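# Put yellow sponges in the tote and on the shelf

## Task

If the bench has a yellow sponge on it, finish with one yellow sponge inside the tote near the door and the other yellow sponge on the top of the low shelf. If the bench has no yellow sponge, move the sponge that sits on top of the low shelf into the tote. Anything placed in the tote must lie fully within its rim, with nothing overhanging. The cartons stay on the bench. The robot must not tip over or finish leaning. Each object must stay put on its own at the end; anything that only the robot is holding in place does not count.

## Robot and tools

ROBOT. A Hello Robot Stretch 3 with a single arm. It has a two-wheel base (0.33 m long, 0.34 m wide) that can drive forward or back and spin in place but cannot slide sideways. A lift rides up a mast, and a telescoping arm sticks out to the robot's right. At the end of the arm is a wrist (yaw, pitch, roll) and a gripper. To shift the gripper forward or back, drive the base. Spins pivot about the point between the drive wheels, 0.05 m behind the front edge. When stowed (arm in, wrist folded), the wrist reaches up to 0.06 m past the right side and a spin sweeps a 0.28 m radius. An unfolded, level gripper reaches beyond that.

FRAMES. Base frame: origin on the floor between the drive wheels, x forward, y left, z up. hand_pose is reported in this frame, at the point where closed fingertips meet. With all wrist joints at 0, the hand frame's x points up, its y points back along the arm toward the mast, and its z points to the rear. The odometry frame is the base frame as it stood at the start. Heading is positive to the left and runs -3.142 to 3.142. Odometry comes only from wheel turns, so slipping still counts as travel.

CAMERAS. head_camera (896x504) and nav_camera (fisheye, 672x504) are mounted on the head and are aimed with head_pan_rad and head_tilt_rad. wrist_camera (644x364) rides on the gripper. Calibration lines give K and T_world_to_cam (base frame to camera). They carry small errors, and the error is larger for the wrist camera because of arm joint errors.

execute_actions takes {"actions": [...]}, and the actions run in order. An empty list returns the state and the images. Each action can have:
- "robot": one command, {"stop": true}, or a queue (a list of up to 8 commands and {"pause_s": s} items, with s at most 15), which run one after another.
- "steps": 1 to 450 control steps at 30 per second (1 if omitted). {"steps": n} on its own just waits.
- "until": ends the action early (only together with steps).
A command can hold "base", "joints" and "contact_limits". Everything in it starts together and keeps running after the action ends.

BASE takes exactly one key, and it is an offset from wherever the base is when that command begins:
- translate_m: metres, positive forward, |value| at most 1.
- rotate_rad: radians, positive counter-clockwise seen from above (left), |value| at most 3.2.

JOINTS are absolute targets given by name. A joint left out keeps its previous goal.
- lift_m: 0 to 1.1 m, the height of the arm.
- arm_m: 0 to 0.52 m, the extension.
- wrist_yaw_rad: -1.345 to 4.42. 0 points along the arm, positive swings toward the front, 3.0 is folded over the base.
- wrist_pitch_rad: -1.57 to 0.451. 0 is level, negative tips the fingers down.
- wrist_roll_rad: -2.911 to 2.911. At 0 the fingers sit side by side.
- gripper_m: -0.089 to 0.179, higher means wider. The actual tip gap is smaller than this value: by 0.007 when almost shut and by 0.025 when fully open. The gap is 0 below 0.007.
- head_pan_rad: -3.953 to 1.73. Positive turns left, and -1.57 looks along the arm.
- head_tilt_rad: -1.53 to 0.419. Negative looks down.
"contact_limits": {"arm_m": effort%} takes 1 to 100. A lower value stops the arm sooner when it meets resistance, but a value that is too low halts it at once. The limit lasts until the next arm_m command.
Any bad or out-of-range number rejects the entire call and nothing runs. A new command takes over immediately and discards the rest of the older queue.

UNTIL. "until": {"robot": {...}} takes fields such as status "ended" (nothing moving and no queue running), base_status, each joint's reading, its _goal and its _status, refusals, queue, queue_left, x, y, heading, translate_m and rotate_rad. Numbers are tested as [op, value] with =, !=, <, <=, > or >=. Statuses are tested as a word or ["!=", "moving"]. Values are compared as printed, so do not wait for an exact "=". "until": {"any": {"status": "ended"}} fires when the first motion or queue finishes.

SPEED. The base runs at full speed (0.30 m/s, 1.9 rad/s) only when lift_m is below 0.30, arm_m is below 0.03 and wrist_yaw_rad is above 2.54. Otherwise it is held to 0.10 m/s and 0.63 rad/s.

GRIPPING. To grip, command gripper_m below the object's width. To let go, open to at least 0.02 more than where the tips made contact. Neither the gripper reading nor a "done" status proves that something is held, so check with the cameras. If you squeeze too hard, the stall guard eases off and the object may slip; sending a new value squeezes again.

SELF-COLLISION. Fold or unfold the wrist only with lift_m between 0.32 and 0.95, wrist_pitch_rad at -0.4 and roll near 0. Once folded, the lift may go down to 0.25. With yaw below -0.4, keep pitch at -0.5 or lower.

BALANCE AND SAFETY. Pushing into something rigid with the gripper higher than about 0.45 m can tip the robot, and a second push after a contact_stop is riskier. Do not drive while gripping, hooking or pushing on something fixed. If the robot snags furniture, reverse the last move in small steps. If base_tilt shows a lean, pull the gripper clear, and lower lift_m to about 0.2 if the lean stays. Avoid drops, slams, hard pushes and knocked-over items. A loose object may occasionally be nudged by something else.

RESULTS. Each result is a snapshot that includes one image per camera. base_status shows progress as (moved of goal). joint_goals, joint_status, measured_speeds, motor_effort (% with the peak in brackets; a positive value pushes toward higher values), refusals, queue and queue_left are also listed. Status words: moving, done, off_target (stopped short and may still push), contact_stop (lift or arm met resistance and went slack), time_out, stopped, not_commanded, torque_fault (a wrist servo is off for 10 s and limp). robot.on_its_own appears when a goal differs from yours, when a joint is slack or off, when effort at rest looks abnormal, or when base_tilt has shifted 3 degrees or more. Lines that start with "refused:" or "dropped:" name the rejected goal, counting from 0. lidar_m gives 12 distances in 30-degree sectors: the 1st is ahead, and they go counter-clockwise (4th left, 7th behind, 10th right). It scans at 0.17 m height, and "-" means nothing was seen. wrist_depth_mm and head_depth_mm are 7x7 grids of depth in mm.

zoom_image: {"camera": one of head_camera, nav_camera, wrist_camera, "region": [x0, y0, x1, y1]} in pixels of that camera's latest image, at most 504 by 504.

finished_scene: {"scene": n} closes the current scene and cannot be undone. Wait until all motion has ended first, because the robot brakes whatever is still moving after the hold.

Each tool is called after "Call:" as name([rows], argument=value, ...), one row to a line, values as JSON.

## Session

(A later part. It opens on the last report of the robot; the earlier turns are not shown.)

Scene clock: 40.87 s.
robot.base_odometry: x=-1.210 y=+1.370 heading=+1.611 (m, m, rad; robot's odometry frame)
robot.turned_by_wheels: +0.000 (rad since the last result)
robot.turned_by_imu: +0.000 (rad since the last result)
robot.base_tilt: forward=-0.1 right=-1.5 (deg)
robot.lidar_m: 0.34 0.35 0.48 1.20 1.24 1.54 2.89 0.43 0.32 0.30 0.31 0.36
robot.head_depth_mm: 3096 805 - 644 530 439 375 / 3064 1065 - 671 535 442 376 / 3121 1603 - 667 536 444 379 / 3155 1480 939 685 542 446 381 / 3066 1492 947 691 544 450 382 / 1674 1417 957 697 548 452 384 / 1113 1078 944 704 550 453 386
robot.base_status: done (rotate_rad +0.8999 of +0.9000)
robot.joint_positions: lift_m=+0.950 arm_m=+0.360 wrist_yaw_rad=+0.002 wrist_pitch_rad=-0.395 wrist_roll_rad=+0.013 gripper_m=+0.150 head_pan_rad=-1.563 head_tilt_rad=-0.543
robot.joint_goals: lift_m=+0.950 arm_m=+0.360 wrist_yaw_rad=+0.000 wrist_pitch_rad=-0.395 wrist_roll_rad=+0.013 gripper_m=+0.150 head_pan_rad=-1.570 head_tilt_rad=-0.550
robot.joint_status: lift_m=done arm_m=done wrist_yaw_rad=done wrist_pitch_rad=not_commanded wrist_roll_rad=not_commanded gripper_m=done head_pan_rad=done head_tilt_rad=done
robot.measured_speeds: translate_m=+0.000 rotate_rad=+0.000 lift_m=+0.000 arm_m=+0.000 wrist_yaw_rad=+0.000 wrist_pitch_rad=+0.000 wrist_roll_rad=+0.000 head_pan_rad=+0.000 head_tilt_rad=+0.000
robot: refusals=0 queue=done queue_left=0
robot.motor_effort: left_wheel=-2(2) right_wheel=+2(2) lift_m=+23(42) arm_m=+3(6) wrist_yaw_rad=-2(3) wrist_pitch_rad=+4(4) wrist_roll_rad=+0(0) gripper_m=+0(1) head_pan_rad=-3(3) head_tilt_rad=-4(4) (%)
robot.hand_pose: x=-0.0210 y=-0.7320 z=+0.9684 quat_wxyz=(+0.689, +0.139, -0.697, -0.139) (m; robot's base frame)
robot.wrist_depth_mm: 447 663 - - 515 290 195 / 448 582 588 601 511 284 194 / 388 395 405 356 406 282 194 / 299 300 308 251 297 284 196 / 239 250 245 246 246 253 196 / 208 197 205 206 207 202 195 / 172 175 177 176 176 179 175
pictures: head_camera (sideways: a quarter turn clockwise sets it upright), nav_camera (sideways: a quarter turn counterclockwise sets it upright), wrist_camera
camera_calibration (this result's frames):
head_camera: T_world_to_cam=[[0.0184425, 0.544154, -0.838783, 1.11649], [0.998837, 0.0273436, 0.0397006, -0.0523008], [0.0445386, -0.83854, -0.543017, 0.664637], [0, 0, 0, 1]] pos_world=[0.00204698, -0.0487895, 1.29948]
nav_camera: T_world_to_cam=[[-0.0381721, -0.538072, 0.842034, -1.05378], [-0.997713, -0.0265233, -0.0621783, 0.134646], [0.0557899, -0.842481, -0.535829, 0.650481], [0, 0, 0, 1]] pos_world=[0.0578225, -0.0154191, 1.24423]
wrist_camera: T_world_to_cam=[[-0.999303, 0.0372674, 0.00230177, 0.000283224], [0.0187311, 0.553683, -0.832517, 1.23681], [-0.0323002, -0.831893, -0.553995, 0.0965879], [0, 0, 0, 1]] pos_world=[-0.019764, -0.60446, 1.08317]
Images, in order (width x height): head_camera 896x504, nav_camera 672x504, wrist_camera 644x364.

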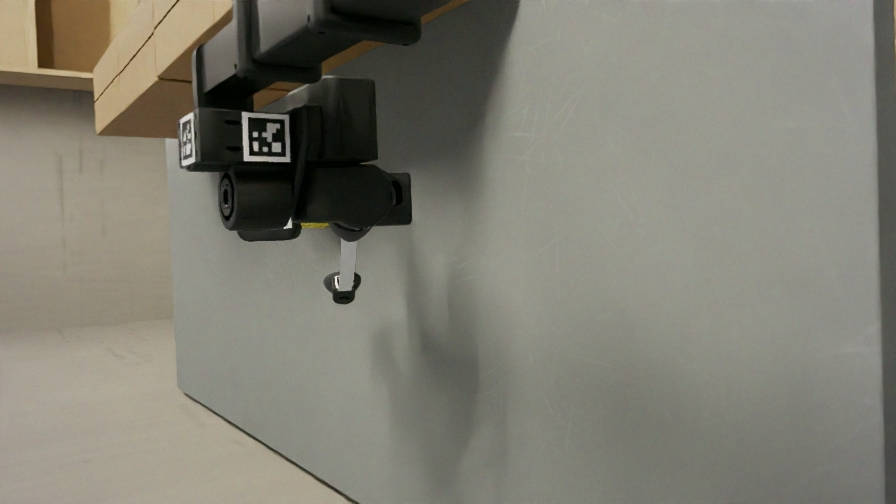

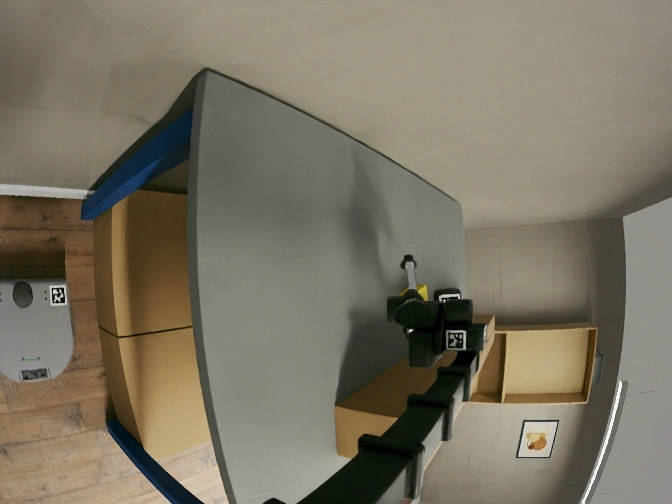

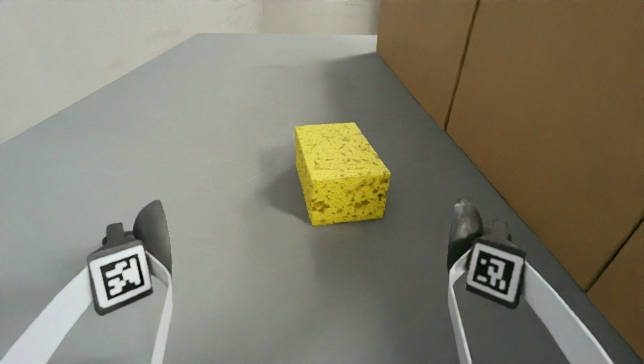

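Call:
execute_actions([
  {"robot":[{"base":{"translate_m":-0.022},"joints":{"lift_m":0.925}},{"joints":{"arm_m":0.47}}],"steps":300,"until":{"robot":{"status":"ended"}}},
])

Scene clock: 45.40 s.
robot.base_odometry: x=-1.209 y=+1.348 heading=+1.611 (m, m, rad; robot's odometry frame)
robot.turned_by_wheels: +0.000 (rad since the last result)
robot.turned_by_imu: +0.001 (rad since the last result)
robot.base_tilt: forward=-0.2 right=-1.5 (deg)
robot.lidar_m: 0.36 0.38 0.51 1.20 1.24 1.52 2.86 0.44 0.31 0.30 0.31 0.37
robot.head_depth_mm: 3046 746 - 645 530 441 375 / 2982 987 832 674 533 442 377 / 3214 3269 - 680 537 444 379 / 3129 1488 891 687 540 447 381 / 3039 1505 951 693 543 449 382 / 1764 1456 955 697 549 452 384 / 1186 1156 964 702 551 453 386
robot.base_status: done (translate_m -0.0220 of -0.0220)
robot.joint_positions: lift_m=+0.925 arm_m=+0.470 wrist_yaw_rad=+0.002 wrist_pitch_rad=-0.395 wrist_roll_rad=+0.013 gripper_m=+0.150 head_pan_rad=-1.563 head_tilt_rad=-0.543
robot.joint_goals: lift_m=+0.925 arm_m=+0.470 wrist_yaw_rad=+0.000 wrist_pitch_rad=-0.395 wrist_roll_rad=+0.013 gripper_m=+0.150 head_pan_rad=-1.570 head_tilt_rad=-0.550
robot.joint_status: lift_m=done arm_m=done wrist_yaw_rad=done wrist_pitch_rad=not_commanded wrist_roll_rad=not_commanded gripper_m=done head_pan_rad=done head_tilt_rad=done
robot.measured_speeds: translate_m=+0.000 rotate_rad=+0.000 lift_m=+0.000 arm_m=+0.000 wrist_yaw_rad=+0.000 wrist_pitch_rad=+0.000 wrist_roll_rad=+0.000 head_pan_rad=+0.000 head_tilt_rad=+0.000
robot: refusals=0 queue=done queue_left=0
robot.motor_effort: left_wheel=-2(8) right_wheel=+2(4) lift_m=+23(26) arm_m=+3(0) wrist_yaw_rad=-1(2) wrist_pitch_rad=+4(4) wrist_roll_rad=+0(0) gripper_m=+0(0) head_pan_rad=-2(3) head_tilt_rad=-5(4) (%)
robot.hand_pose: x=-0.0210 y=-0.8420 z=+0.9434 quat_wxyz=(+0.689, +0.139, -0.697, -0.139) (m; robot's base frame)
robot.wrist_depth_mm: 478 723 - - 457 241 169 / 445 492 508 517 434 247 169 / 332 338 344 353 353 247 169 / 255 256 245 181 264 242 170 / 206 215 201 146 205 213 171 / 177 168 170 132 171 172 168 / 145 149 150 148 151 153 150
pictures: head_camera (sideways: a quarter turn clockwise sets it upright), nav_camera (sideways: a quarter turn counterclockwise sets it upright), wrist_camera
camera_calibration (this result's frames):
head_camera: T_world_to_cam=[[0.0184425, 0.544155, -0.838782, 1.11649], [0.998837, 0.0273436, 0.0397007, -0.0523008], [0.0445386, -0.838539, -0.543018, 0.664638], [0, 0, 0, 1]] pos_world=[0.00204698, -0.0487895, 1.29948]
nav_camera: T_world_to_cam=[[-0.0381721, -0.538073, 0.842033, -1.05378], [-0.997713, -0.0265232, -0.0621783, 0.134646], [0.0557899, -0.842481, -0.53583, 0.650482], [0, 0, 0, 1]] pos_world=[0.0578225, -0.015419, 1.24423]
wrist_camera: T_world_to_cam=[[-0.999303, 0.0372687, 0.00230174, 0.00444093], [0.0187319, 0.553683, -0.832517, 1.27691], [-0.0323013, -0.831893, -0.553995, -0.00876137], [0, 0, 0, 1]] pos_world=[-0.0197641, -0.714458, 1.05819]
Images, in order (width x height): head_camera 896x504, nav_camera 672x504, wrist_camera 644x364.

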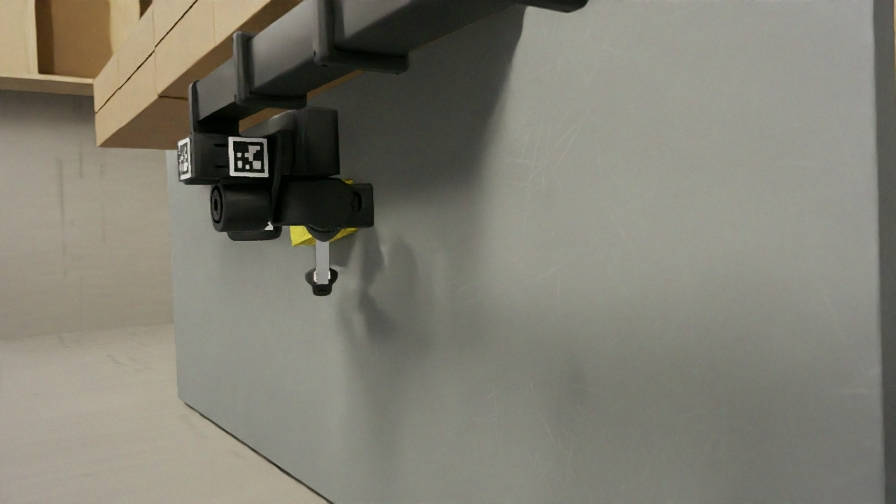

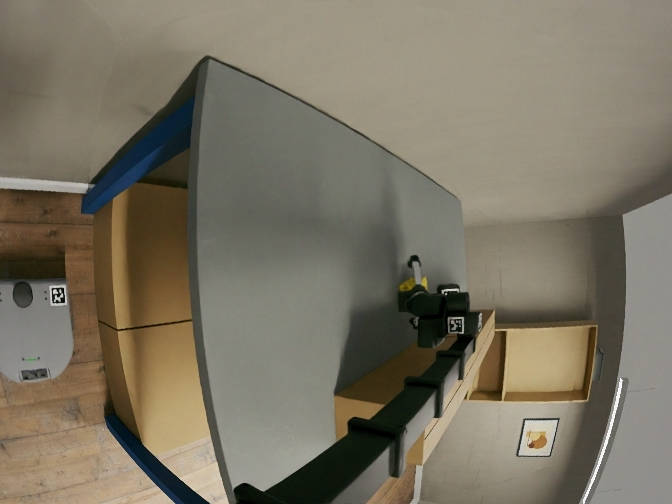

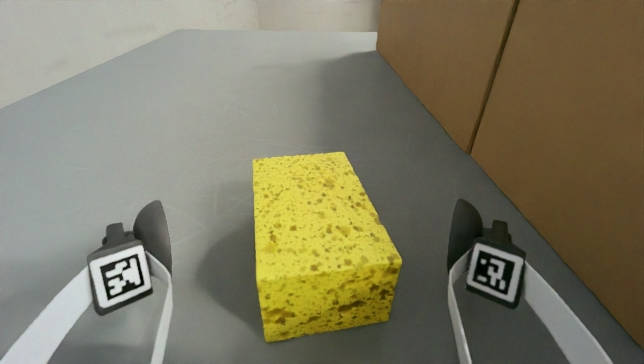

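Call:
execute_actions([
  {"robot":[{"joints":{"lift_m":0.92,"gripper_m":0.025}},{"joints":{"lift_m":0.96}}],"steps":300,"until":{"robot":{"status":"ended"}}},
])

Scene clock: 48.23 s.
robot.base_odometry: x=-1.209 y=+1.348 heading=+1.611 (m, m, rad; robot's odometry frame)
robot.turned_by_wheels: +0.000 (rad since the last result)
robot.turned_by_imu: +0.000 (rad since the last result)
robot.base_tilt: forward=-0.1 right=-1.6 (deg)
robot.lidar_m: 0.36 0.38 0.51 1.20 1.24 1.52 2.86 0.44 0.32 0.30 0.31 0.37
robot.head_depth_mm: 3102 879 - 624 529 440 375 / 3068 - 852 676 533 441 377 / 3167 - 846 681 537 444 378 / 3128 1616 890 687 541 447 380 / 3097 1500 948 691 543 449 383 / 1780 1449 956 696 547 452 384 / 1180 1157 963 700 551 454 386
robot.base_status: done (translate_m -0.0220 of -0.0220)
robot.joint_positions: lift_m=+0.960 arm_m=+0.470 wrist_yaw_rad=+0.002 wrist_pitch_rad=-0.395 wrist_roll_rad=+0.013 gripper_m=+0.026 head_pan_rad=-1.563 head_tilt_rad=-0.543
robot.joint_goals: lift_m=+0.960 arm_m=+0.470 wrist_yaw_rad=+0.000 wrist_pitch_rad=-0.395 wrist_roll_rad=+0.013 gripper_m=+0.025 head_pan_rad=-1.570 head_tilt_rad=-0.550
robot.joint_status: lift_m=done arm_m=done wrist_yaw_rad=done wrist_pitch_rad=not_commanded wrist_roll_rad=not_commanded gripper_m=done head_pan_rad=done head_tilt_rad=done
robot.measured_speeds: translate_m=+0.000 rotate_rad=+0.000 lift_m=+0.000 arm_m=+0.000 wrist_yaw_rad=+0.000 wrist_pitch_rad=+0.000 wrist_roll_rad=+0.000 head_pan_rad=+0.000 head_tilt_rad=+0.000
robot: refusals=0 queue=done queue_left=0
robot.motor_effort: left_wheel=-3(3) right_wheel=+2(2) lift_m=+44(45) arm_m=+3(2) wrist_yaw_rad=-2(2) wrist_pitch_rad=+4(4) wrist_roll_rad=+0(0) gripper_m=-23(100) head_pan_rad=-3(3) head_tilt_rad=-4(4) (%)
robot.hand_pose: x=-0.0210 y=-0.8420 z=+0.9775 quat_wxyz=(+0.689, +0.139, -0.697, -0.139) (m; robot's base frame)
robot.wrist_depth_mm: 485 704 - - 451 245 170 / 474 601 610 636 454 247 170 / 415 414 417 424 407 247 170 / 316 317 304 174 325 251 170 / 252 256 142 139 261 244 169 / 211 211 139 136 207 218 171 / 183 183 179 180 186 188 171
pictures: head_camera (sideways: a quarter turn clockwise sets it upright), nav_camera (sideways: a quarter turn counterclockwise sets it upright), wrist_camera
camera_calibration (this result's frames):
head_camera: T_world_to_cam=[[0.0184426, 0.544154, -0.838782, 1.11649], [0.998837, 0.0273434, 0.0397007, -0.0523008], [0.0445385, -0.838539, -0.543018, 0.664638], [0, 0, 0, 1]] pos_world=[0.00204697, -0.0487895, 1.29948]
nav_camera: T_world_to_cam=[[-0.0381722, -0.538073, 0.842033, -1.05378], [-0.997713, -0.0265231, -0.0621783, 0.134646], [0.0557898, -0.842481, -0.53583, 0.650482], [0, 0, 0, 1]] pos_world=[0.0578225, -0.0154191, 1.24423]
wrist_camera: T_world_to_cam=[[-0.999303, 0.037267, 0.00231625, 0.00434537], [0.0187307, 0.553987, -0.832315, 1.30534], [-0.0323011, -0.831691, -0.554299, 0.0106318], [0, 0, 0, 1]] pos_world=[-0.019764, -0.714459, 1.09233]
Images, in order (width x height): head_camera 896x504, nav_camera 672x504, wrist_camera 644x364.

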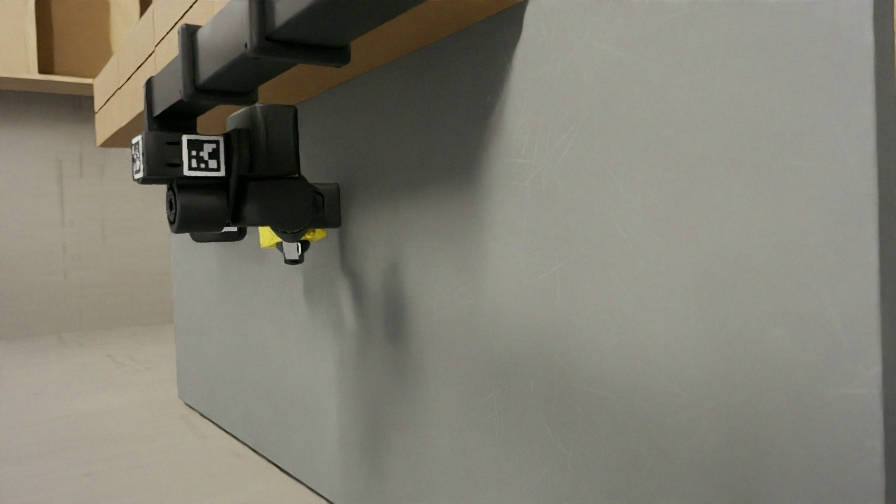

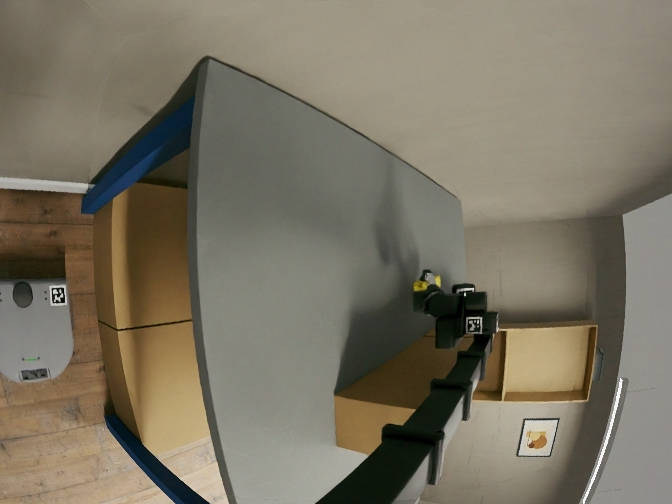

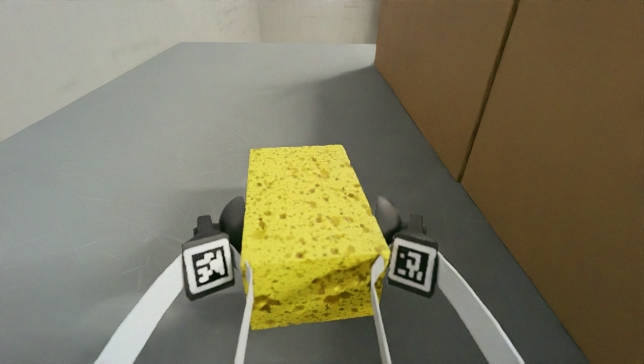

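Call:
execute_actions([
  {"robot":{"joints":{"arm_m":0.0,"wrist_yaw_rad":1.57}},"steps":300,"until":{"robot":{"arm_m":["<",0.08]}}},
  {"robot":{"base":{"rotate_rad":-0.6},"joints":{"wrist_yaw_rad":2.62,"lift_m":0.95,"head_pan_rad":-3.14,"head_tilt_rad":-0.8}},"steps":300,"until":{"robot":{"status":"ended"}}},
  {"robot":{"base":{"translate_m":-0.2}},"steps":15},
  {"robot":{"joints":{"lift_m":0.28}},"steps":300,"until":{"robot":{"base_status":"done"}}},
  {"robot":{"base":{"rotate_rad":0.6}},"steps":300,"until":{"robot":{"base_status":"done"}}},
  {"robot":{"base":{"translate_m":-0.2}},"steps":300,"until":{"robot":{"status":"ended"}}},
])

Scene clock: 62.40 s.
robot.base_odometry: x=-1.307 y=+0.978 heading=+1.611 (m, m, rad; robot's odometry frame)
robot.turned_by_wheels: +0.000 (rad since the last result)
robot.turned_by_imu: -0.001 (rad since the last result)
robot.base_tilt: forward=-0.1 right=-1.6 (deg)
robot.lidar_m: 0.73 0.75 1.02 1.08 1.12 1.16 3.01 2.55 0.38 0.42 0.43 0.59
robot.head_depth_mm: 2803 2371 2033 1702 1458 1291 1173 / 2824 2480 2049 1702 1474 1294 1188 / 2797 2545 2059 1707 1487 1297 1221 / 2822 2463 2071 1741 1483 1307 1184 / 2813 2602 2091 1746 1493 1316 1174 / 2835 2638 2115 1756 1504 1319 1184 / 2566 2572 2128 1757 1508 1331 1177
robot.base_status: done (translate_m -0.2000 of -0.2000)
robot.joint_positions: lift_m=+0.280 arm_m=+0.000 wrist_yaw_rad=+2.617 wrist_pitch_rad=-0.396 wrist_roll_rad=+0.013 gripper_m=+0.026 head_pan_rad=-3.133 head_tilt_rad=-0.791
robot.joint_goals: lift_m=+0.280 arm_m=+0.000 wrist_yaw_rad=+2.620 wrist_pitch_rad=-0.396 wrist_roll_rad=+0.013 gripper_m=+0.025 head_pan_rad=-3.140 head_tilt_rad=-0.800
robot.joint_status: lift_m=done arm_m=done wrist_yaw_rad=done wrist_pitch_rad=not_commanded wrist_roll_rad=not_commanded gripper_m=done head_pan_rad=done head_tilt_rad=done
robot.measured_speeds: translate_m=+0.000 rotate_rad=+0.000 lift_m=+0.000 arm_m=+0.000 wrist_yaw_rad=+0.000 wrist_pitch_rad=+0.000 wrist_roll_rad=+0.000 head_pan_rad=+0.000 head_tilt_rad=+0.000
robot: refusals=0 queue=done queue_left=0
robot.motor_effort: left_wheel=-2(12) right_wheel=+2(6) lift_m=+23(43) arm_m=-2(2) wrist_yaw_rad=+2(2) wrist_pitch_rad=+4(4) wrist_roll_rad=+0(0) gripper_m=-23(23) head_pan_rad=-2(32) head_tilt_rad=-6(29) (%)
robot.hand_pose: x=+0.0924 y=+0.0514 z=+0.2980 quat_wxyz=(+0.314, +0.709, -0.047, +0.629) (m; robot's base frame)
robot.wrist_depth_mm: 830 873 - - 781 624 509 / 838 955 - - 834 645 535 / 897 934 983 943 863 692 553 / 705 717 692 173 742 673 579 / 584 582 141 138 603 593 564 / 486 489 135 136 471 500 504 / - - 401 416 426 431 429
pictures: head_camera (sideways: a quarter turn clockwise sets it upright), nav_camera (sideways: a quarter turn counterclockwise sets it upright), wrist_camera
camera_calibration (this result's frames):
head_camera: T_world_to_cam=[[0.733137, -0.01635, -0.679885, 0.905021], [0.0179013, -0.998901, 0.0433252, -0.0510224], [-0.679846, -0.0439341, -0.732038, 0.914934], [0, 0, 0, 1]] pos_world=[-0.0405764, 0.00402765, 1.28729]
nav_camera: T_world_to_cam=[[-0.72806, 0.0360766, 0.684564, -0.844313], [-0.0115963, 0.997823, -0.0649184, 0.132177], [-0.685416, -0.0552029, -0.726056, 0.902453], [0, 0, 0, 1]] pos_world=[0.00537789, -0.0516115, 1.2418]
wrist_camera: T_world_to_cam=[[0.845307, -0.534276, 0.00236198, -0.0551301], [-0.294941, -0.470319, -0.831751, 0.324263], [0.445496, 0.702389, -0.555143, 0.257952], [0, 0, 0, 1]] pos_world=[0.0273237, -0.0581303, 0.413037]
Images, in order (width x height): head_camera 896x504, nav_camera 672x504, wrist_camera 644x364.

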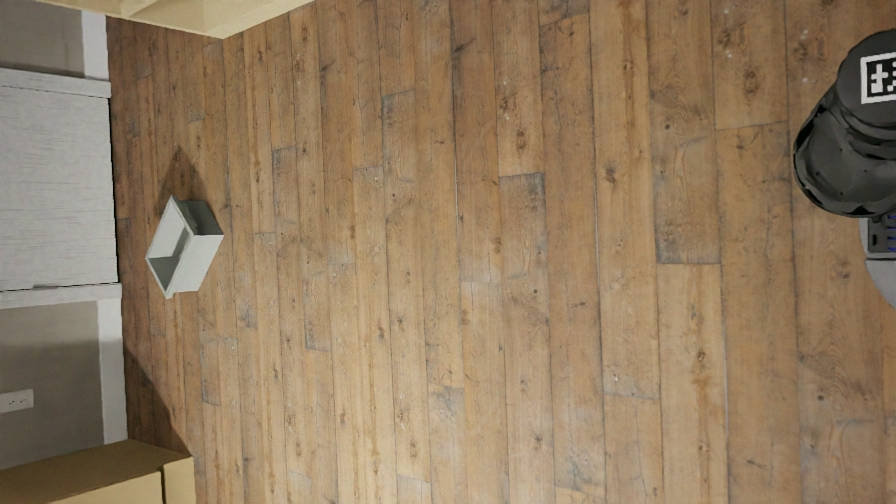

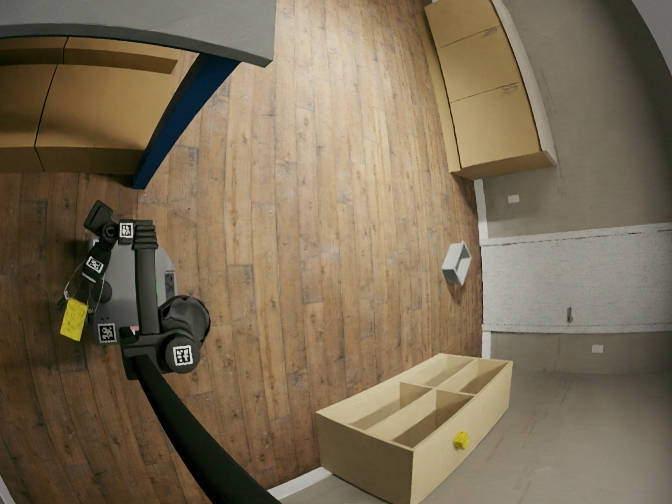

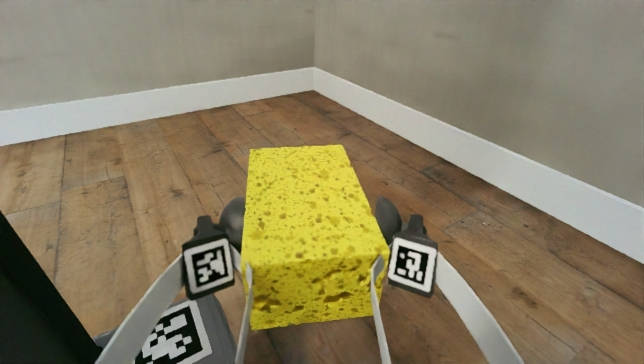

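Call:
execute_actions([
  {"robot":{"base":{"rotate_rad":0.2},"joints":{"head_pan_rad":-1.57,"head_tilt_rad":-1.15}},"steps":300,"until":{"robot":{"base_status":"done"}}},
  {"robot":{"base":{"translate_m":-1.0}},"steps":300,"until":{"robot":{"translate_m":["<",-0.8]}}},
  {"robot":{"base":{"translate_m":-1.0}},"steps":300,"until":{"robot":{"translate_m":["<",-0.6]}}},
  {"robot":{"base":{"translate_m":-0.78}},"steps":300,"until":{"robot":{"base_status":"done"}}},
  {"robot":{"base":{"rotate_rad":-2.65}},"steps":300,"until":{"robot":{"base_status":"done"}}},
  {"robot":{"joints":{"lift_m":0.34}},"steps":300,"until":{"robot":{"status":"ended"}}},
])

Scene clock: 77.90 s.
robot.base_odometry: x=-0.785 y=-1.154 heading=-0.839 (m, m, rad; robot's odometry frame)
robot.turned_by_wheels: -2.450 (rad since the last result)
robot.turned_by_imu: -2.407 (rad since the last result)
robot.base_tilt: forward=-0.1 right=-1.5 (deg)
robot.lidar_m: 0.48 0.47 2.09 3.48 1.98 1.96 1.64 1.24 1.07 1.07 0.87 0.88
robot.head_depth_mm: 1662 1588 1455 1362 1273 1204 - / 1695 1599 1477 1328 1280 - - / 1718 1605 1487 1352 1292 - - / 1530 1612 1484 1342 1287 1195 1104 / 1336 1553 1490 1382 1289 1211 1103 / 1180 1380 1493 1384 1301 1211 1134 / 1058 1204 1414 1399 1302 1206 1149
robot.base_status: done (rotate_rad -2.6499 of -2.6500)
robot.joint_positions: lift_m=+0.340 arm_m=+0.000 wrist_yaw_rad=+2.617 wrist_pitch_rad=-0.396 wrist_roll_rad=+0.013 gripper_m=+0.026 head_pan_rad=-1.576 head_tilt_rad=-1.136
robot.joint_goals: lift_m=+0.340 arm_m=+0.000 wrist_yaw_rad=+2.620 wrist_pitch_rad=-0.396 wrist_roll_rad=+0.013 gripper_m=+0.025 head_pan_rad=-1.570 head_tilt_rad=-1.150
robot.joint_status: lift_m=done arm_m=done wrist_yaw_rad=done wrist_pitch_rad=not_commanded wrist_roll_rad=not_commanded gripper_m=done head_pan_rad=done head_tilt_rad=done
robot.measured_speeds: translate_m=+0.000 rotate_rad=+0.000 lift_m=+0.000 arm_m=+0.000 wrist_yaw_rad=+0.000 wrist_pitch_rad=+0.000 wrist_roll_rad=+0.000 head_pan_rad=+0.000 head_tilt_rad=+0.000
robot: refusals=0 queue=done queue_left=0
robot.motor_effort: left_wheel=+1(12) right_wheel=-1(7) lift_m=+44(47) arm_m=-2(3) wrist_yaw_rad=+2(2) wrist_pitch_rad=+5(4) wrist_roll_rad=+0(0) gripper_m=-23(23) head_pan_rad=+3(34) head_tilt_rad=-9(38) (%)
robot.hand_pose: x=+0.0924 y=+0.0514 z=+0.3572 quat_wxyz=(+0.314, +0.709, -0.047, +0.629) (m; robot's base frame)
robot.wrist_depth_mm: - - - - - 449 334 / - - - - - 445 369 / - - - - - 433 399 / 790 825 787 173 813 460 435 / 664 656 141 139 669 526 489 / 561 561 139 137 537 555 534 / - 496 492 475 486 488 494
pictures: head_camera (sideways: a quarter turn clockwise sets it upright), nav_camera (sideways: a quarter turn counterclockwise sets it upright), wrist_camera
camera_calibration (this result's frames):
head_camera: T_world_to_cam=[[0.0277017, 0.919699, -0.391645, 0.533825], [0.998969, -0.0113741, 0.043949, -0.0577992], [0.0359652, -0.392459, -0.919066, 1.15368], [0, 0, 0, 1]] pos_world=[0.00145926, -0.0388425, 1.27192]
nav_camera: T_world_to_cam=[[-0.0473655, -0.916238, 0.397824, -0.474916], [-0.997764, 0.0246008, -0.0621365, 0.134542], [0.0471451, -0.399877, -0.915355, 1.14406], [0, 0, 0, 1]] pos_world=[0.0578101, 0.0190369, 1.24451]
wrist_camera: T_world_to_cam=[[0.845328, -0.534243, 0.00235893, -0.0552615], [-0.294943, -0.470358, -0.831728, 0.373483], [0.445454, 0.702387, -0.555178, 0.290827], [0, 0, 0, 1]] pos_world=[0.0273202, -0.0581252, 0.472227]
Images, in order (width x height): head_camera 896x504, nav_camera 672x504, wrist_camera 644x364.

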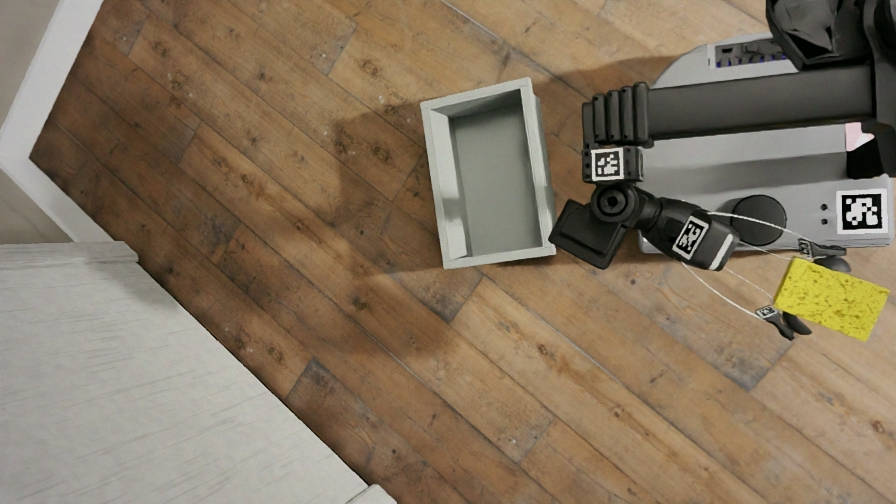

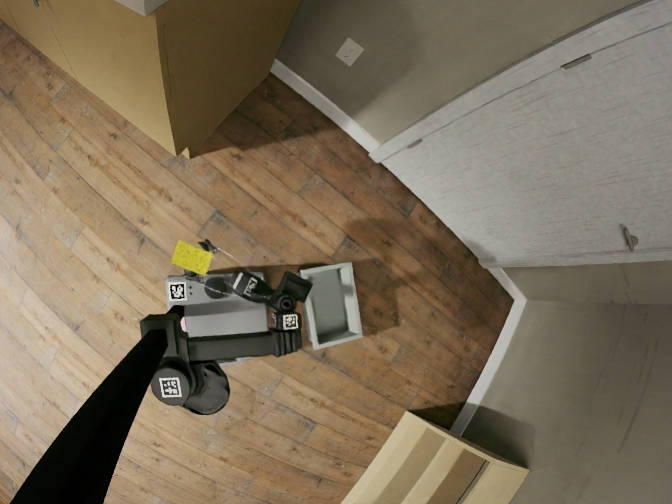

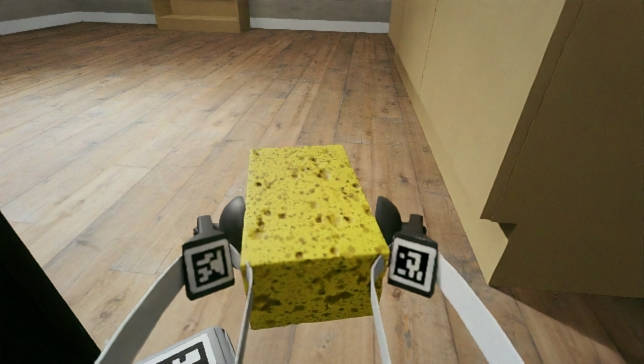

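Call:
execute_actions([
  {"robot":{"base":{"translate_m":-0.075},"joints":{"wrist_yaw_rad":0.12,"arm_m":0.18}},"steps":300,"until":{"robot":{"wrist_yaw_rad":["<",1.2]}}},
  {"robot":{"joints":{"wrist_pitch_rad":-1.0,"lift_m":0.30}},"steps":300,"until":{"robot":{"status":"ended"}}},
])

Scene clock: 80.57 s.
robot.base_odometry: x=-0.835 y=-1.098 heading=-0.839 (m, m, rad; robot's odometry frame)
robot.turned_by_wheels: +0.000 (rad since the last result)
robot.turned_by_imu: +0.000 (rad since the last result)
robot.base_tilt: forward=-0.1 right=-1.5 (deg)
robot.lidar_m: 0.54 0.55 3.19 2.37 1.92 1.91 1.56 1.18 1.03 0.46 0.92 0.94
robot.head_depth_mm: 1613 1591 1467 1368 1273 1200 - / 1704 1602 1475 1384 1270 - - / 1727 1594 1482 1407 1267 - - / 1644 1623 1481 1394 1268 1193 1131 / 1424 1595 1497 1395 1275 1206 1132 / 1263 1461 1504 1390 1293 1205 1140 / 1136 1298 1475 1403 1295 1215 1145
robot.base_status: done (translate_m -0.0750 of -0.0750)
robot.joint_positions: lift_m=+0.300 arm_m=+0.180 wrist_yaw_rad=+0.123 wrist_pitch_rad=-1.006 wrist_roll_rad=+0.013 gripper_m=+0.026 head_pan_rad=-1.576 head_tilt_rad=-1.136
robot.joint_goals: lift_m=+0.300 arm_m=+0.180 wrist_yaw_rad=+0.120 wrist_pitch_rad=-1.000 wrist_roll_rad=+0.013 gripper_m=+0.025 head_pan_rad=-1.570 head_tilt_rad=-1.150
robot.joint_status: lift_m=done arm_m=done wrist_yaw_rad=done wrist_pitch_rad=done wrist_roll_rad=not_commanded gripper_m=done head_pan_rad=done head_tilt_rad=done
robot.measured_speeds: translate_m=+0.000 rotate_rad=+0.000 lift_m=+0.000 arm_m=+0.000 wrist_yaw_rad=+0.000 wrist_pitch_rad=+0.000 wrist_roll_rad=+0.000 head_pan_rad=+0.000 head_tilt_rad=+0.000
robot: refusals=0 queue=done queue_left=0
robot.motor_effort: left_wheel=+2(4) right_wheel=-1(5) lift_m=+23(44) arm_m=+3(4) wrist_yaw_rad=-3(3) wrist_pitch_rad=+1(6) wrist_roll_rad=+0(0) gripper_m=-23(23) head_pan_rad=+3(3) head_tilt_rad=-9(9) (%)
robot.hand_pose: x=-0.0072 y=-0.4406 z=+0.2097 quat_wxyz=(+0.636, +0.377, -0.601, -0.305) (m; robot's base frame)
robot.wrist_depth_mm: 479 482 488 495 503 510 518 / 441 451 448 456 467 466 488 / 423 417 420 427 431 440 445 / 391 396 277 173 301 407 413 / 368 360 142 139 327 373 390 / 347 345 139 136 347 357 366 / 330 291 326 330 339 340 343
pictures: head_camera (sideways: a quarter turn clockwise sets it upright), nav_camera (sideways: a quarter turn counterclockwise sets it upright), wrist_camera
camera_calibration (this result's frames):
head_camera: T_world_to_cam=[[0.0277015, 0.919699, -0.391645, 0.533825], [0.998969, -0.0113739, 0.043949, -0.0577992], [0.0359653, -0.392459, -0.919066, 1.15368], [0, 0, 0, 1]] pos_world=[0.00145927, -0.0388425, 1.27192]
nav_camera: T_world_to_cam=[[-0.0473652, -0.916238, 0.397824, -0.474916], [-0.997764, 0.0246006, -0.0621365, 0.134542], [0.0471452, -0.399877, -0.915355, 1.14406], [0, 0, 0, 1]] pos_world=[0.0578101, 0.019037, 1.24451]
wrist_camera: T_world_to_cam=[[-0.995472, -0.0918067, 0.0246235, -0.0565609], [-0.0944605, 0.926671, -0.363811, 0.508879], [0.0105824, -0.36449, -0.931147, 0.204537], [0, 0, 0, 1]] pos_world=[-0.0104003, -0.402204, 0.376983]
Images, in order (width x height): head_camera 896x504, nav_camera 672x504, wrist_camera 644x364.

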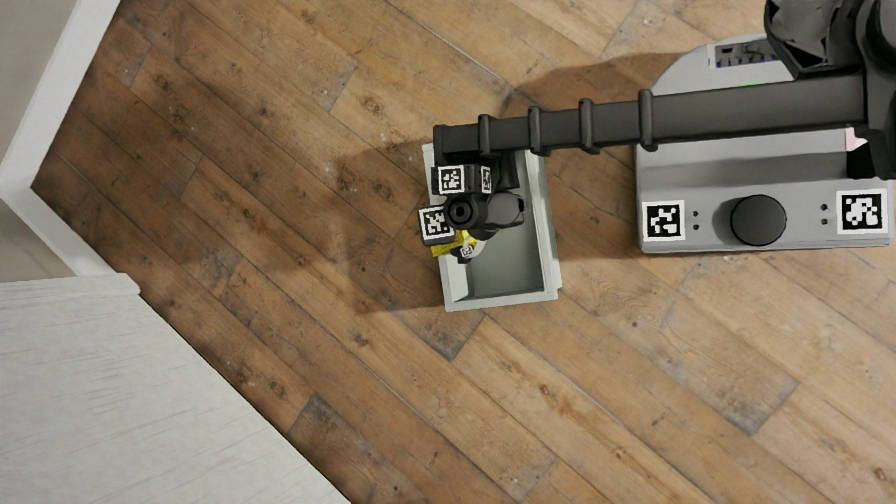

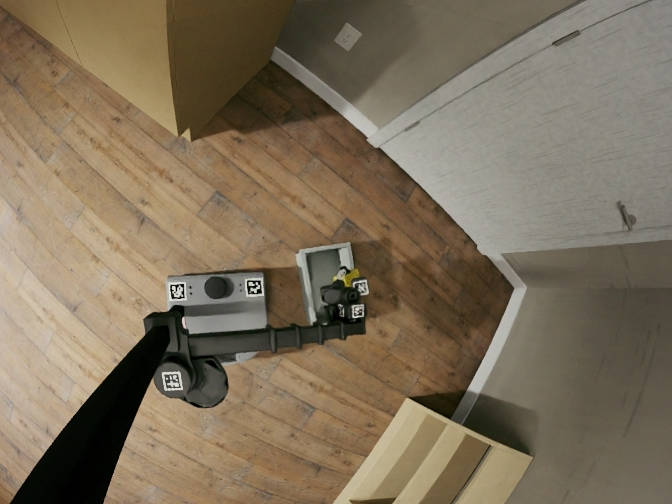

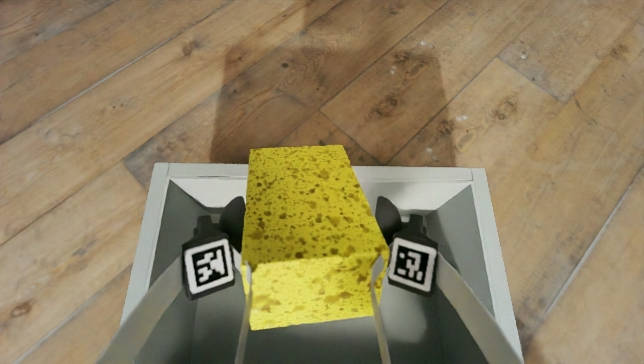

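Call:
execute_actions([
  {"robot":{"joints":{"arm_m":0.168}},"steps":20},
  {"robot":{"joints":{"lift_m":0.158}},"steps":300,"until":{"robot":{"status":"ended"}}},
])

Scene clock: 83.70 s.
robot.base_odometry: x=-0.835 y=-1.098 heading=-0.839 (m, m, rad; robot's odometry frame)
robot.turned_by_wheels: +0.000 (rad since the last result)
robot.turned_by_imu: +0.000 (rad since the last result)
robot.base_tilt: forward=-0.3 right=-1.4 (deg)
robot.lidar_m: 0.54 0.55 3.18 2.37 1.91 1.91 1.56 1.18 1.03 1.14 0.92 0.94
robot.head_depth_mm: 1617 1586 1467 1364 1267 1205 - / 1692 1608 1481 1355 1281 - - / 1734 1617 1476 1351 1270 - - / 1656 1612 1487 1385 1274 1189 1136 / 1417 1596 1482 1392 1281 1210 1131 / 1261 1472 1501 1393 1297 1211 1138 / 1129 1295 1477 1401 1312 1220 1137
robot.base_status: done (translate_m -0.0750 of -0.0750)
robot.joint_positions: lift_m=+0.158 arm_m=+0.168 wrist_yaw_rad=+0.123 wrist_pitch_rad=-1.007 wrist_roll_rad=+0.013 gripper_m=+0.026 head_pan_rad=-1.576 head_tilt_rad=-1.136
robot.joint_goals: lift_m=+0.158 arm_m=+0.168 wrist_yaw_rad=+0.120 wrist_pitch_rad=-1.000 wrist_roll_rad=+0.013 gripper_m=+0.025 head_pan_rad=-1.570 head_tilt_rad=-1.150
robot.joint_status: lift_m=done arm_m=done wrist_yaw_rad=done wrist_pitch_rad=done wrist_roll_rad=not_commanded gripper_m=done head_pan_rad=done head_tilt_rad=done
robot.measured_speeds: translate_m=+0.000 rotate_rad=+0.000 lift_m=+0.000 arm_m=+0.000 wrist_yaw_rad=+0.000 wrist_pitch_rad=+0.000 wrist_roll_rad=+0.000 head_pan_rad=+0.000 head_tilt_rad=+0.000
robot: refusals=0 queue=done queue_left=0
robot.motor_effort: left_wheel=+1(2) right_wheel=-1(1) lift_m=+24(24) arm_m=-2(2) wrist_yaw_rad=-2(3) wrist_pitch_rad=+2(2) wrist_roll_rad=+0(0) gripper_m=-24(23) head_pan_rad=+2(2) head_tilt_rad=-9(9) (%)
robot.hand_pose: x=-0.0073 y=-0.4288 z=+0.0676 quat_wxyz=(+0.635, +0.377, -0.601, -0.305) (m; robot's base frame)
robot.wrist_depth_mm: 298 151 152 153 314 317 323 / 152 167 168 166 167 166 153 / 155 205 217 204 215 205 157 / 156 221 244 173 251 230 157 / 158 221 142 138 238 230 156 / 158 207 139 137 219 219 156 / 157 203 207 206 210 207 156
pictures: head_camera (sideways: a quarter turn clockwise sets it upright), nav_camera (sideways: a quarter turn counterclockwise sets it upright), wrist_camera
camera_calibration (this result's frames):
head_camera: T_world_to_cam=[[0.0277015, 0.919699, -0.391645, 0.533825], [0.998969, -0.0113739, 0.043949, -0.0577992], [0.0359653, -0.392459, -0.919066, 1.15368], [0, 0, 0, 1]] pos_world=[0.00145927, -0.0388425, 1.27192]
nav_camera: T_world_to_cam=[[-0.0473652, -0.916238, 0.397824, -0.474916], [-0.997764, 0.0246006, -0.0621365, 0.134542], [0.0471452, -0.399877, -0.915355, 1.14406], [0, 0, 0, 1]] pos_world=[0.0578101, 0.019037, 1.24451]
wrist_camera: T_world_to_cam=[[-0.995479, -0.0917217, 0.0246656, -0.0519924], [-0.0944108, 0.927165, -0.362563, 0.446325], [0.0103859, -0.363253, -0.931633, 0.0770551], [0, 0, 0, 1]] pos_world=[-0.0104197, -0.390595, 0.23489]
Images, in order (width x height): head_camera 896x504, nav_camera 672x504, wrist_camera 644x364.

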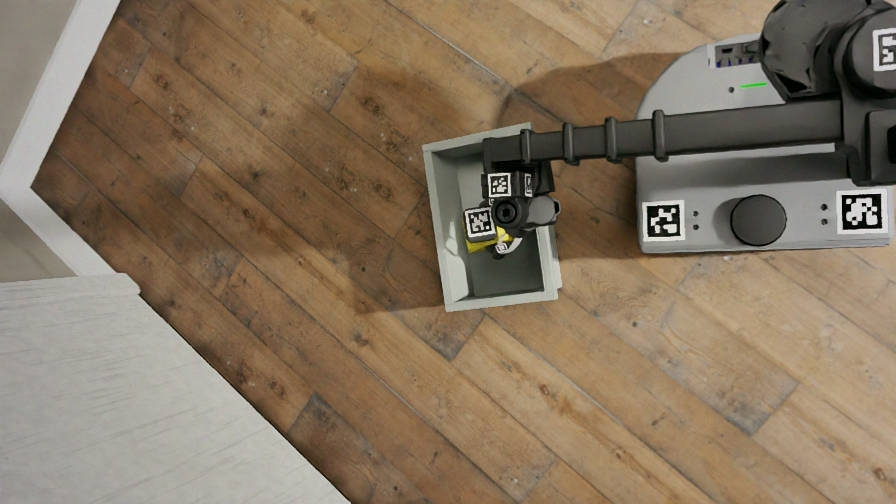

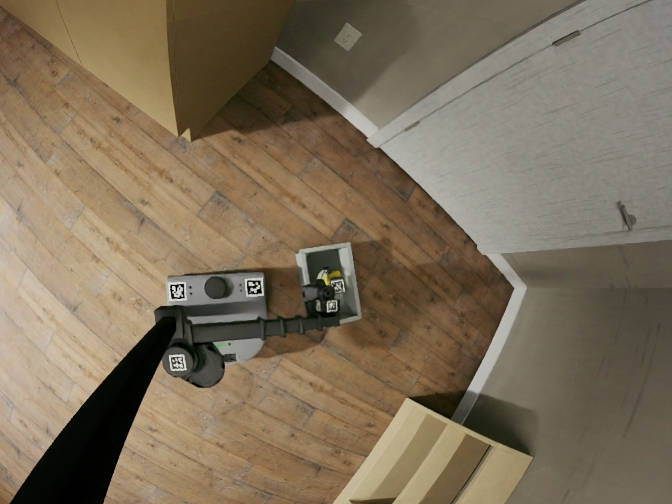

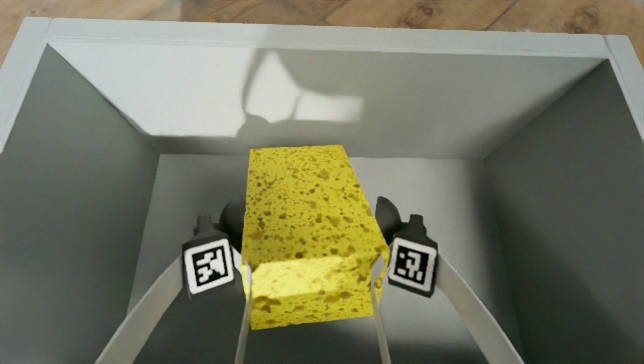

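Call:
execute_actions([
  {"robot":{"joints":{"lift_m":0.136,"arm_m":0.175}},"steps":300,"until":{"robot":{"status":"ended"}}},
  {"robot":{"joints":{"gripper_m":0.11}},"steps":300,"until":{"robot":{"status":"ended"}}},
  {"robot":{"joints":{"lift_m":0.30,"head_pan_rad":-2.2,"head_tilt_rad":-0.8}},"steps":300,"until":{"robot":{"status":"ended"}}},
])

Scene clock: 88.33 s.
robot.base_odometry: x=-0.835 y=-1.098 heading=-0.839 (m, m, rad; robot's odometry frame)
robot.turned_by_wheels: +0.000 (rad since the last result)
robot.turned_by_imu: +0.001 (rad since the last result)
robot.base_tilt: forward=+0.0 right=-1.7 (deg)
robot.lidar_m: 0.54 0.55 3.17 2.37 1.92 1.91 1.56 1.18 1.03 1.14 0.92 0.94
robot.head_depth_mm: 1301 1284 1419 1593 1456 1286 1147 / 1296 1288 1431 1604 1468 1295 1161 / 1298 1307 1444 1605 1469 1293 1176 / 1311 1476 1711 1686 1487 1295 1142 / 1313 1502 1780 1728 1486 1349 1127 / 1319 1505 1795 1722 1493 1339 1140 / 1321 1529 1780 1744 1514 1321 1142
robot.base_status: done (translate_m -0.0750 of -0.0750)
robot.joint_positions: lift_m=+0.300 arm_m=+0.175 wrist_yaw_rad=+0.123 wrist_pitch_rad=-1.009 wrist_roll_rad=+0.013 gripper_m=+0.110 head_pan_rad=-2.193 head_tilt_rad=-0.804
robot.joint_goals: lift_m=+0.300 arm_m=+0.175 wrist_yaw_rad=+0.120 wrist_pitch_rad=-1.000 wrist_roll_rad=+0.013 gripper_m=+0.110 head_pan_rad=-2.200 head_tilt_rad=-0.800
robot.joint_status: lift_m=done arm_m=done wrist_yaw_rad=done wrist_pitch_rad=done wrist_roll_rad=not_commanded gripper_m=done head_pan_rad=done head_tilt_rad=done
robot.measured_speeds: translate_m=+0.000 rotate_rad=+0.000 lift_m=+0.000 arm_m=+0.000 wrist_yaw_rad=+0.000 wrist_pitch_rad=+0.000 wrist_roll_rad=+0.000 head_pan_rad=+0.000 head_tilt_rad=+0.000
robot: refusals=0 queue=done queue_left=0
robot.motor_effort: left_wheel=+1(1) right_wheel=-1(2) lift_m=+44(46) arm_m=+2(3) wrist_yaw_rad=-2(3) wrist_pitch_rad=+2(2) wrist_roll_rad=+0(0) gripper_m=+0(99) head_pan_rad=-3(29) head_tilt_rad=+2(33) (%)
robot.hand_pose: x=-0.0074 y=-0.4351 z=+0.2087 quat_wxyz=(+0.635, +0.377, -0.601, -0.306) (m; robot's base frame)
robot.wrist_depth_mm: 476 489 494 494 511 512 520 / 439 443 443 463 470 467 480 / 410 419 425 427 427 438 445 / 391 385 303 302 299 411 418 / 364 364 376 335 380 375 386 / 344 347 350 316 352 366 363 / 330 243 333 334 333 261 347
pictures: head_camera (sideways: a quarter turn clockwise sets it upright), nav_camera (sideways: a quarter turn counterclockwise sets it upright), wrist_camera
camera_calibration (this result's frames):
head_camera: T_world_to_cam=[[0.450528, 0.589628, -0.670346, 0.894315], [0.817059, -0.574916, 0.0434432, -0.0560501], [-0.359777, -0.567284, -0.740776, 0.924345], [0, 0, 0, 1]] pos_world=[-0.0245597, -0.0351701, 1.28667]
nav_camera: T_world_to_cam=[[-0.463504, -0.573946, 0.675092, -0.833585], [-0.812309, 0.5796, -0.0649531, 0.137106], [-0.354004, -0.578489, -0.734868, 0.911891], [0, 0, 0, 1]] pos_world=[0.047815, -0.0303798, 1.24177]
wrist_camera: T_world_to_cam=[[-0.995531, -0.0911437, 0.0246999, -0.0559055], [-0.0938959, 0.927616, -0.361542, 0.503279], [0.0100403, -0.362246, -0.932028, 0.206697], [0, 0, 0, 1]] pos_world=[-0.0104751, -0.39707, 0.375985]
Images, in order (width x height): head_camera 896x504, nav_camera 672x504, wrist_camera 644x364.

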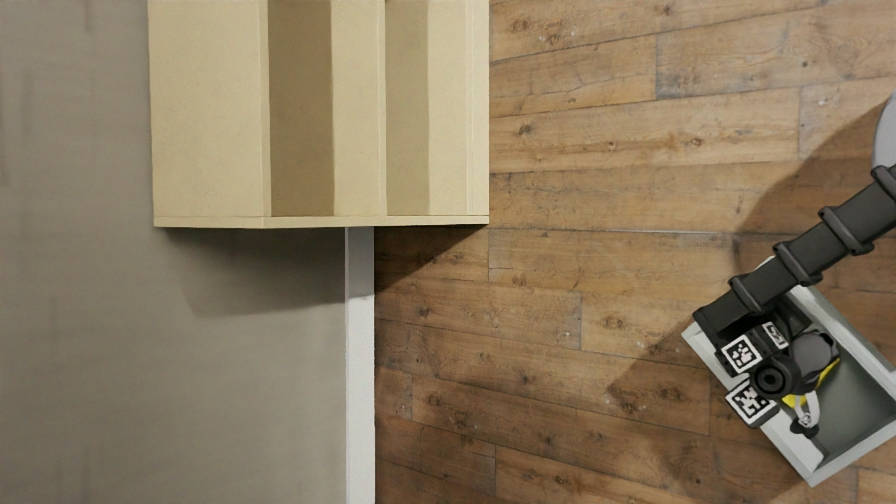

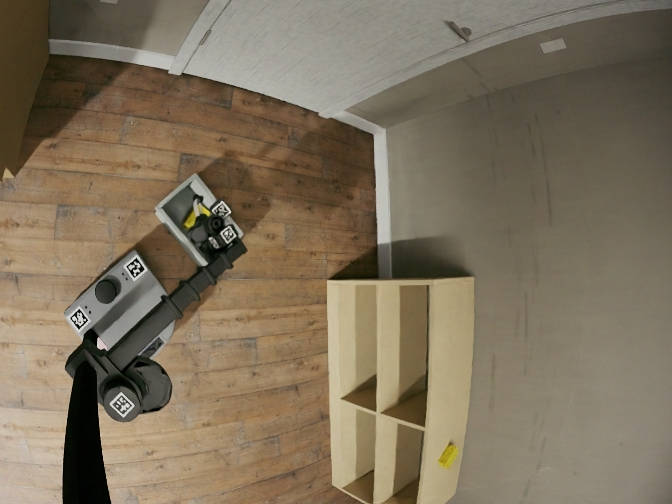

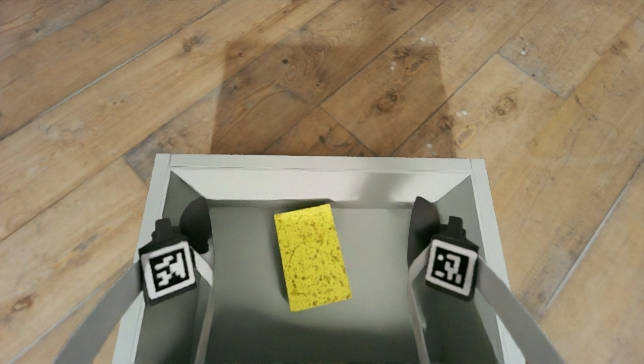

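The bench sponge is lying flat in the tote, and the other one is still on the shelf.

Call:
finished_scene(scene=1)

The scene is finished: the task was done.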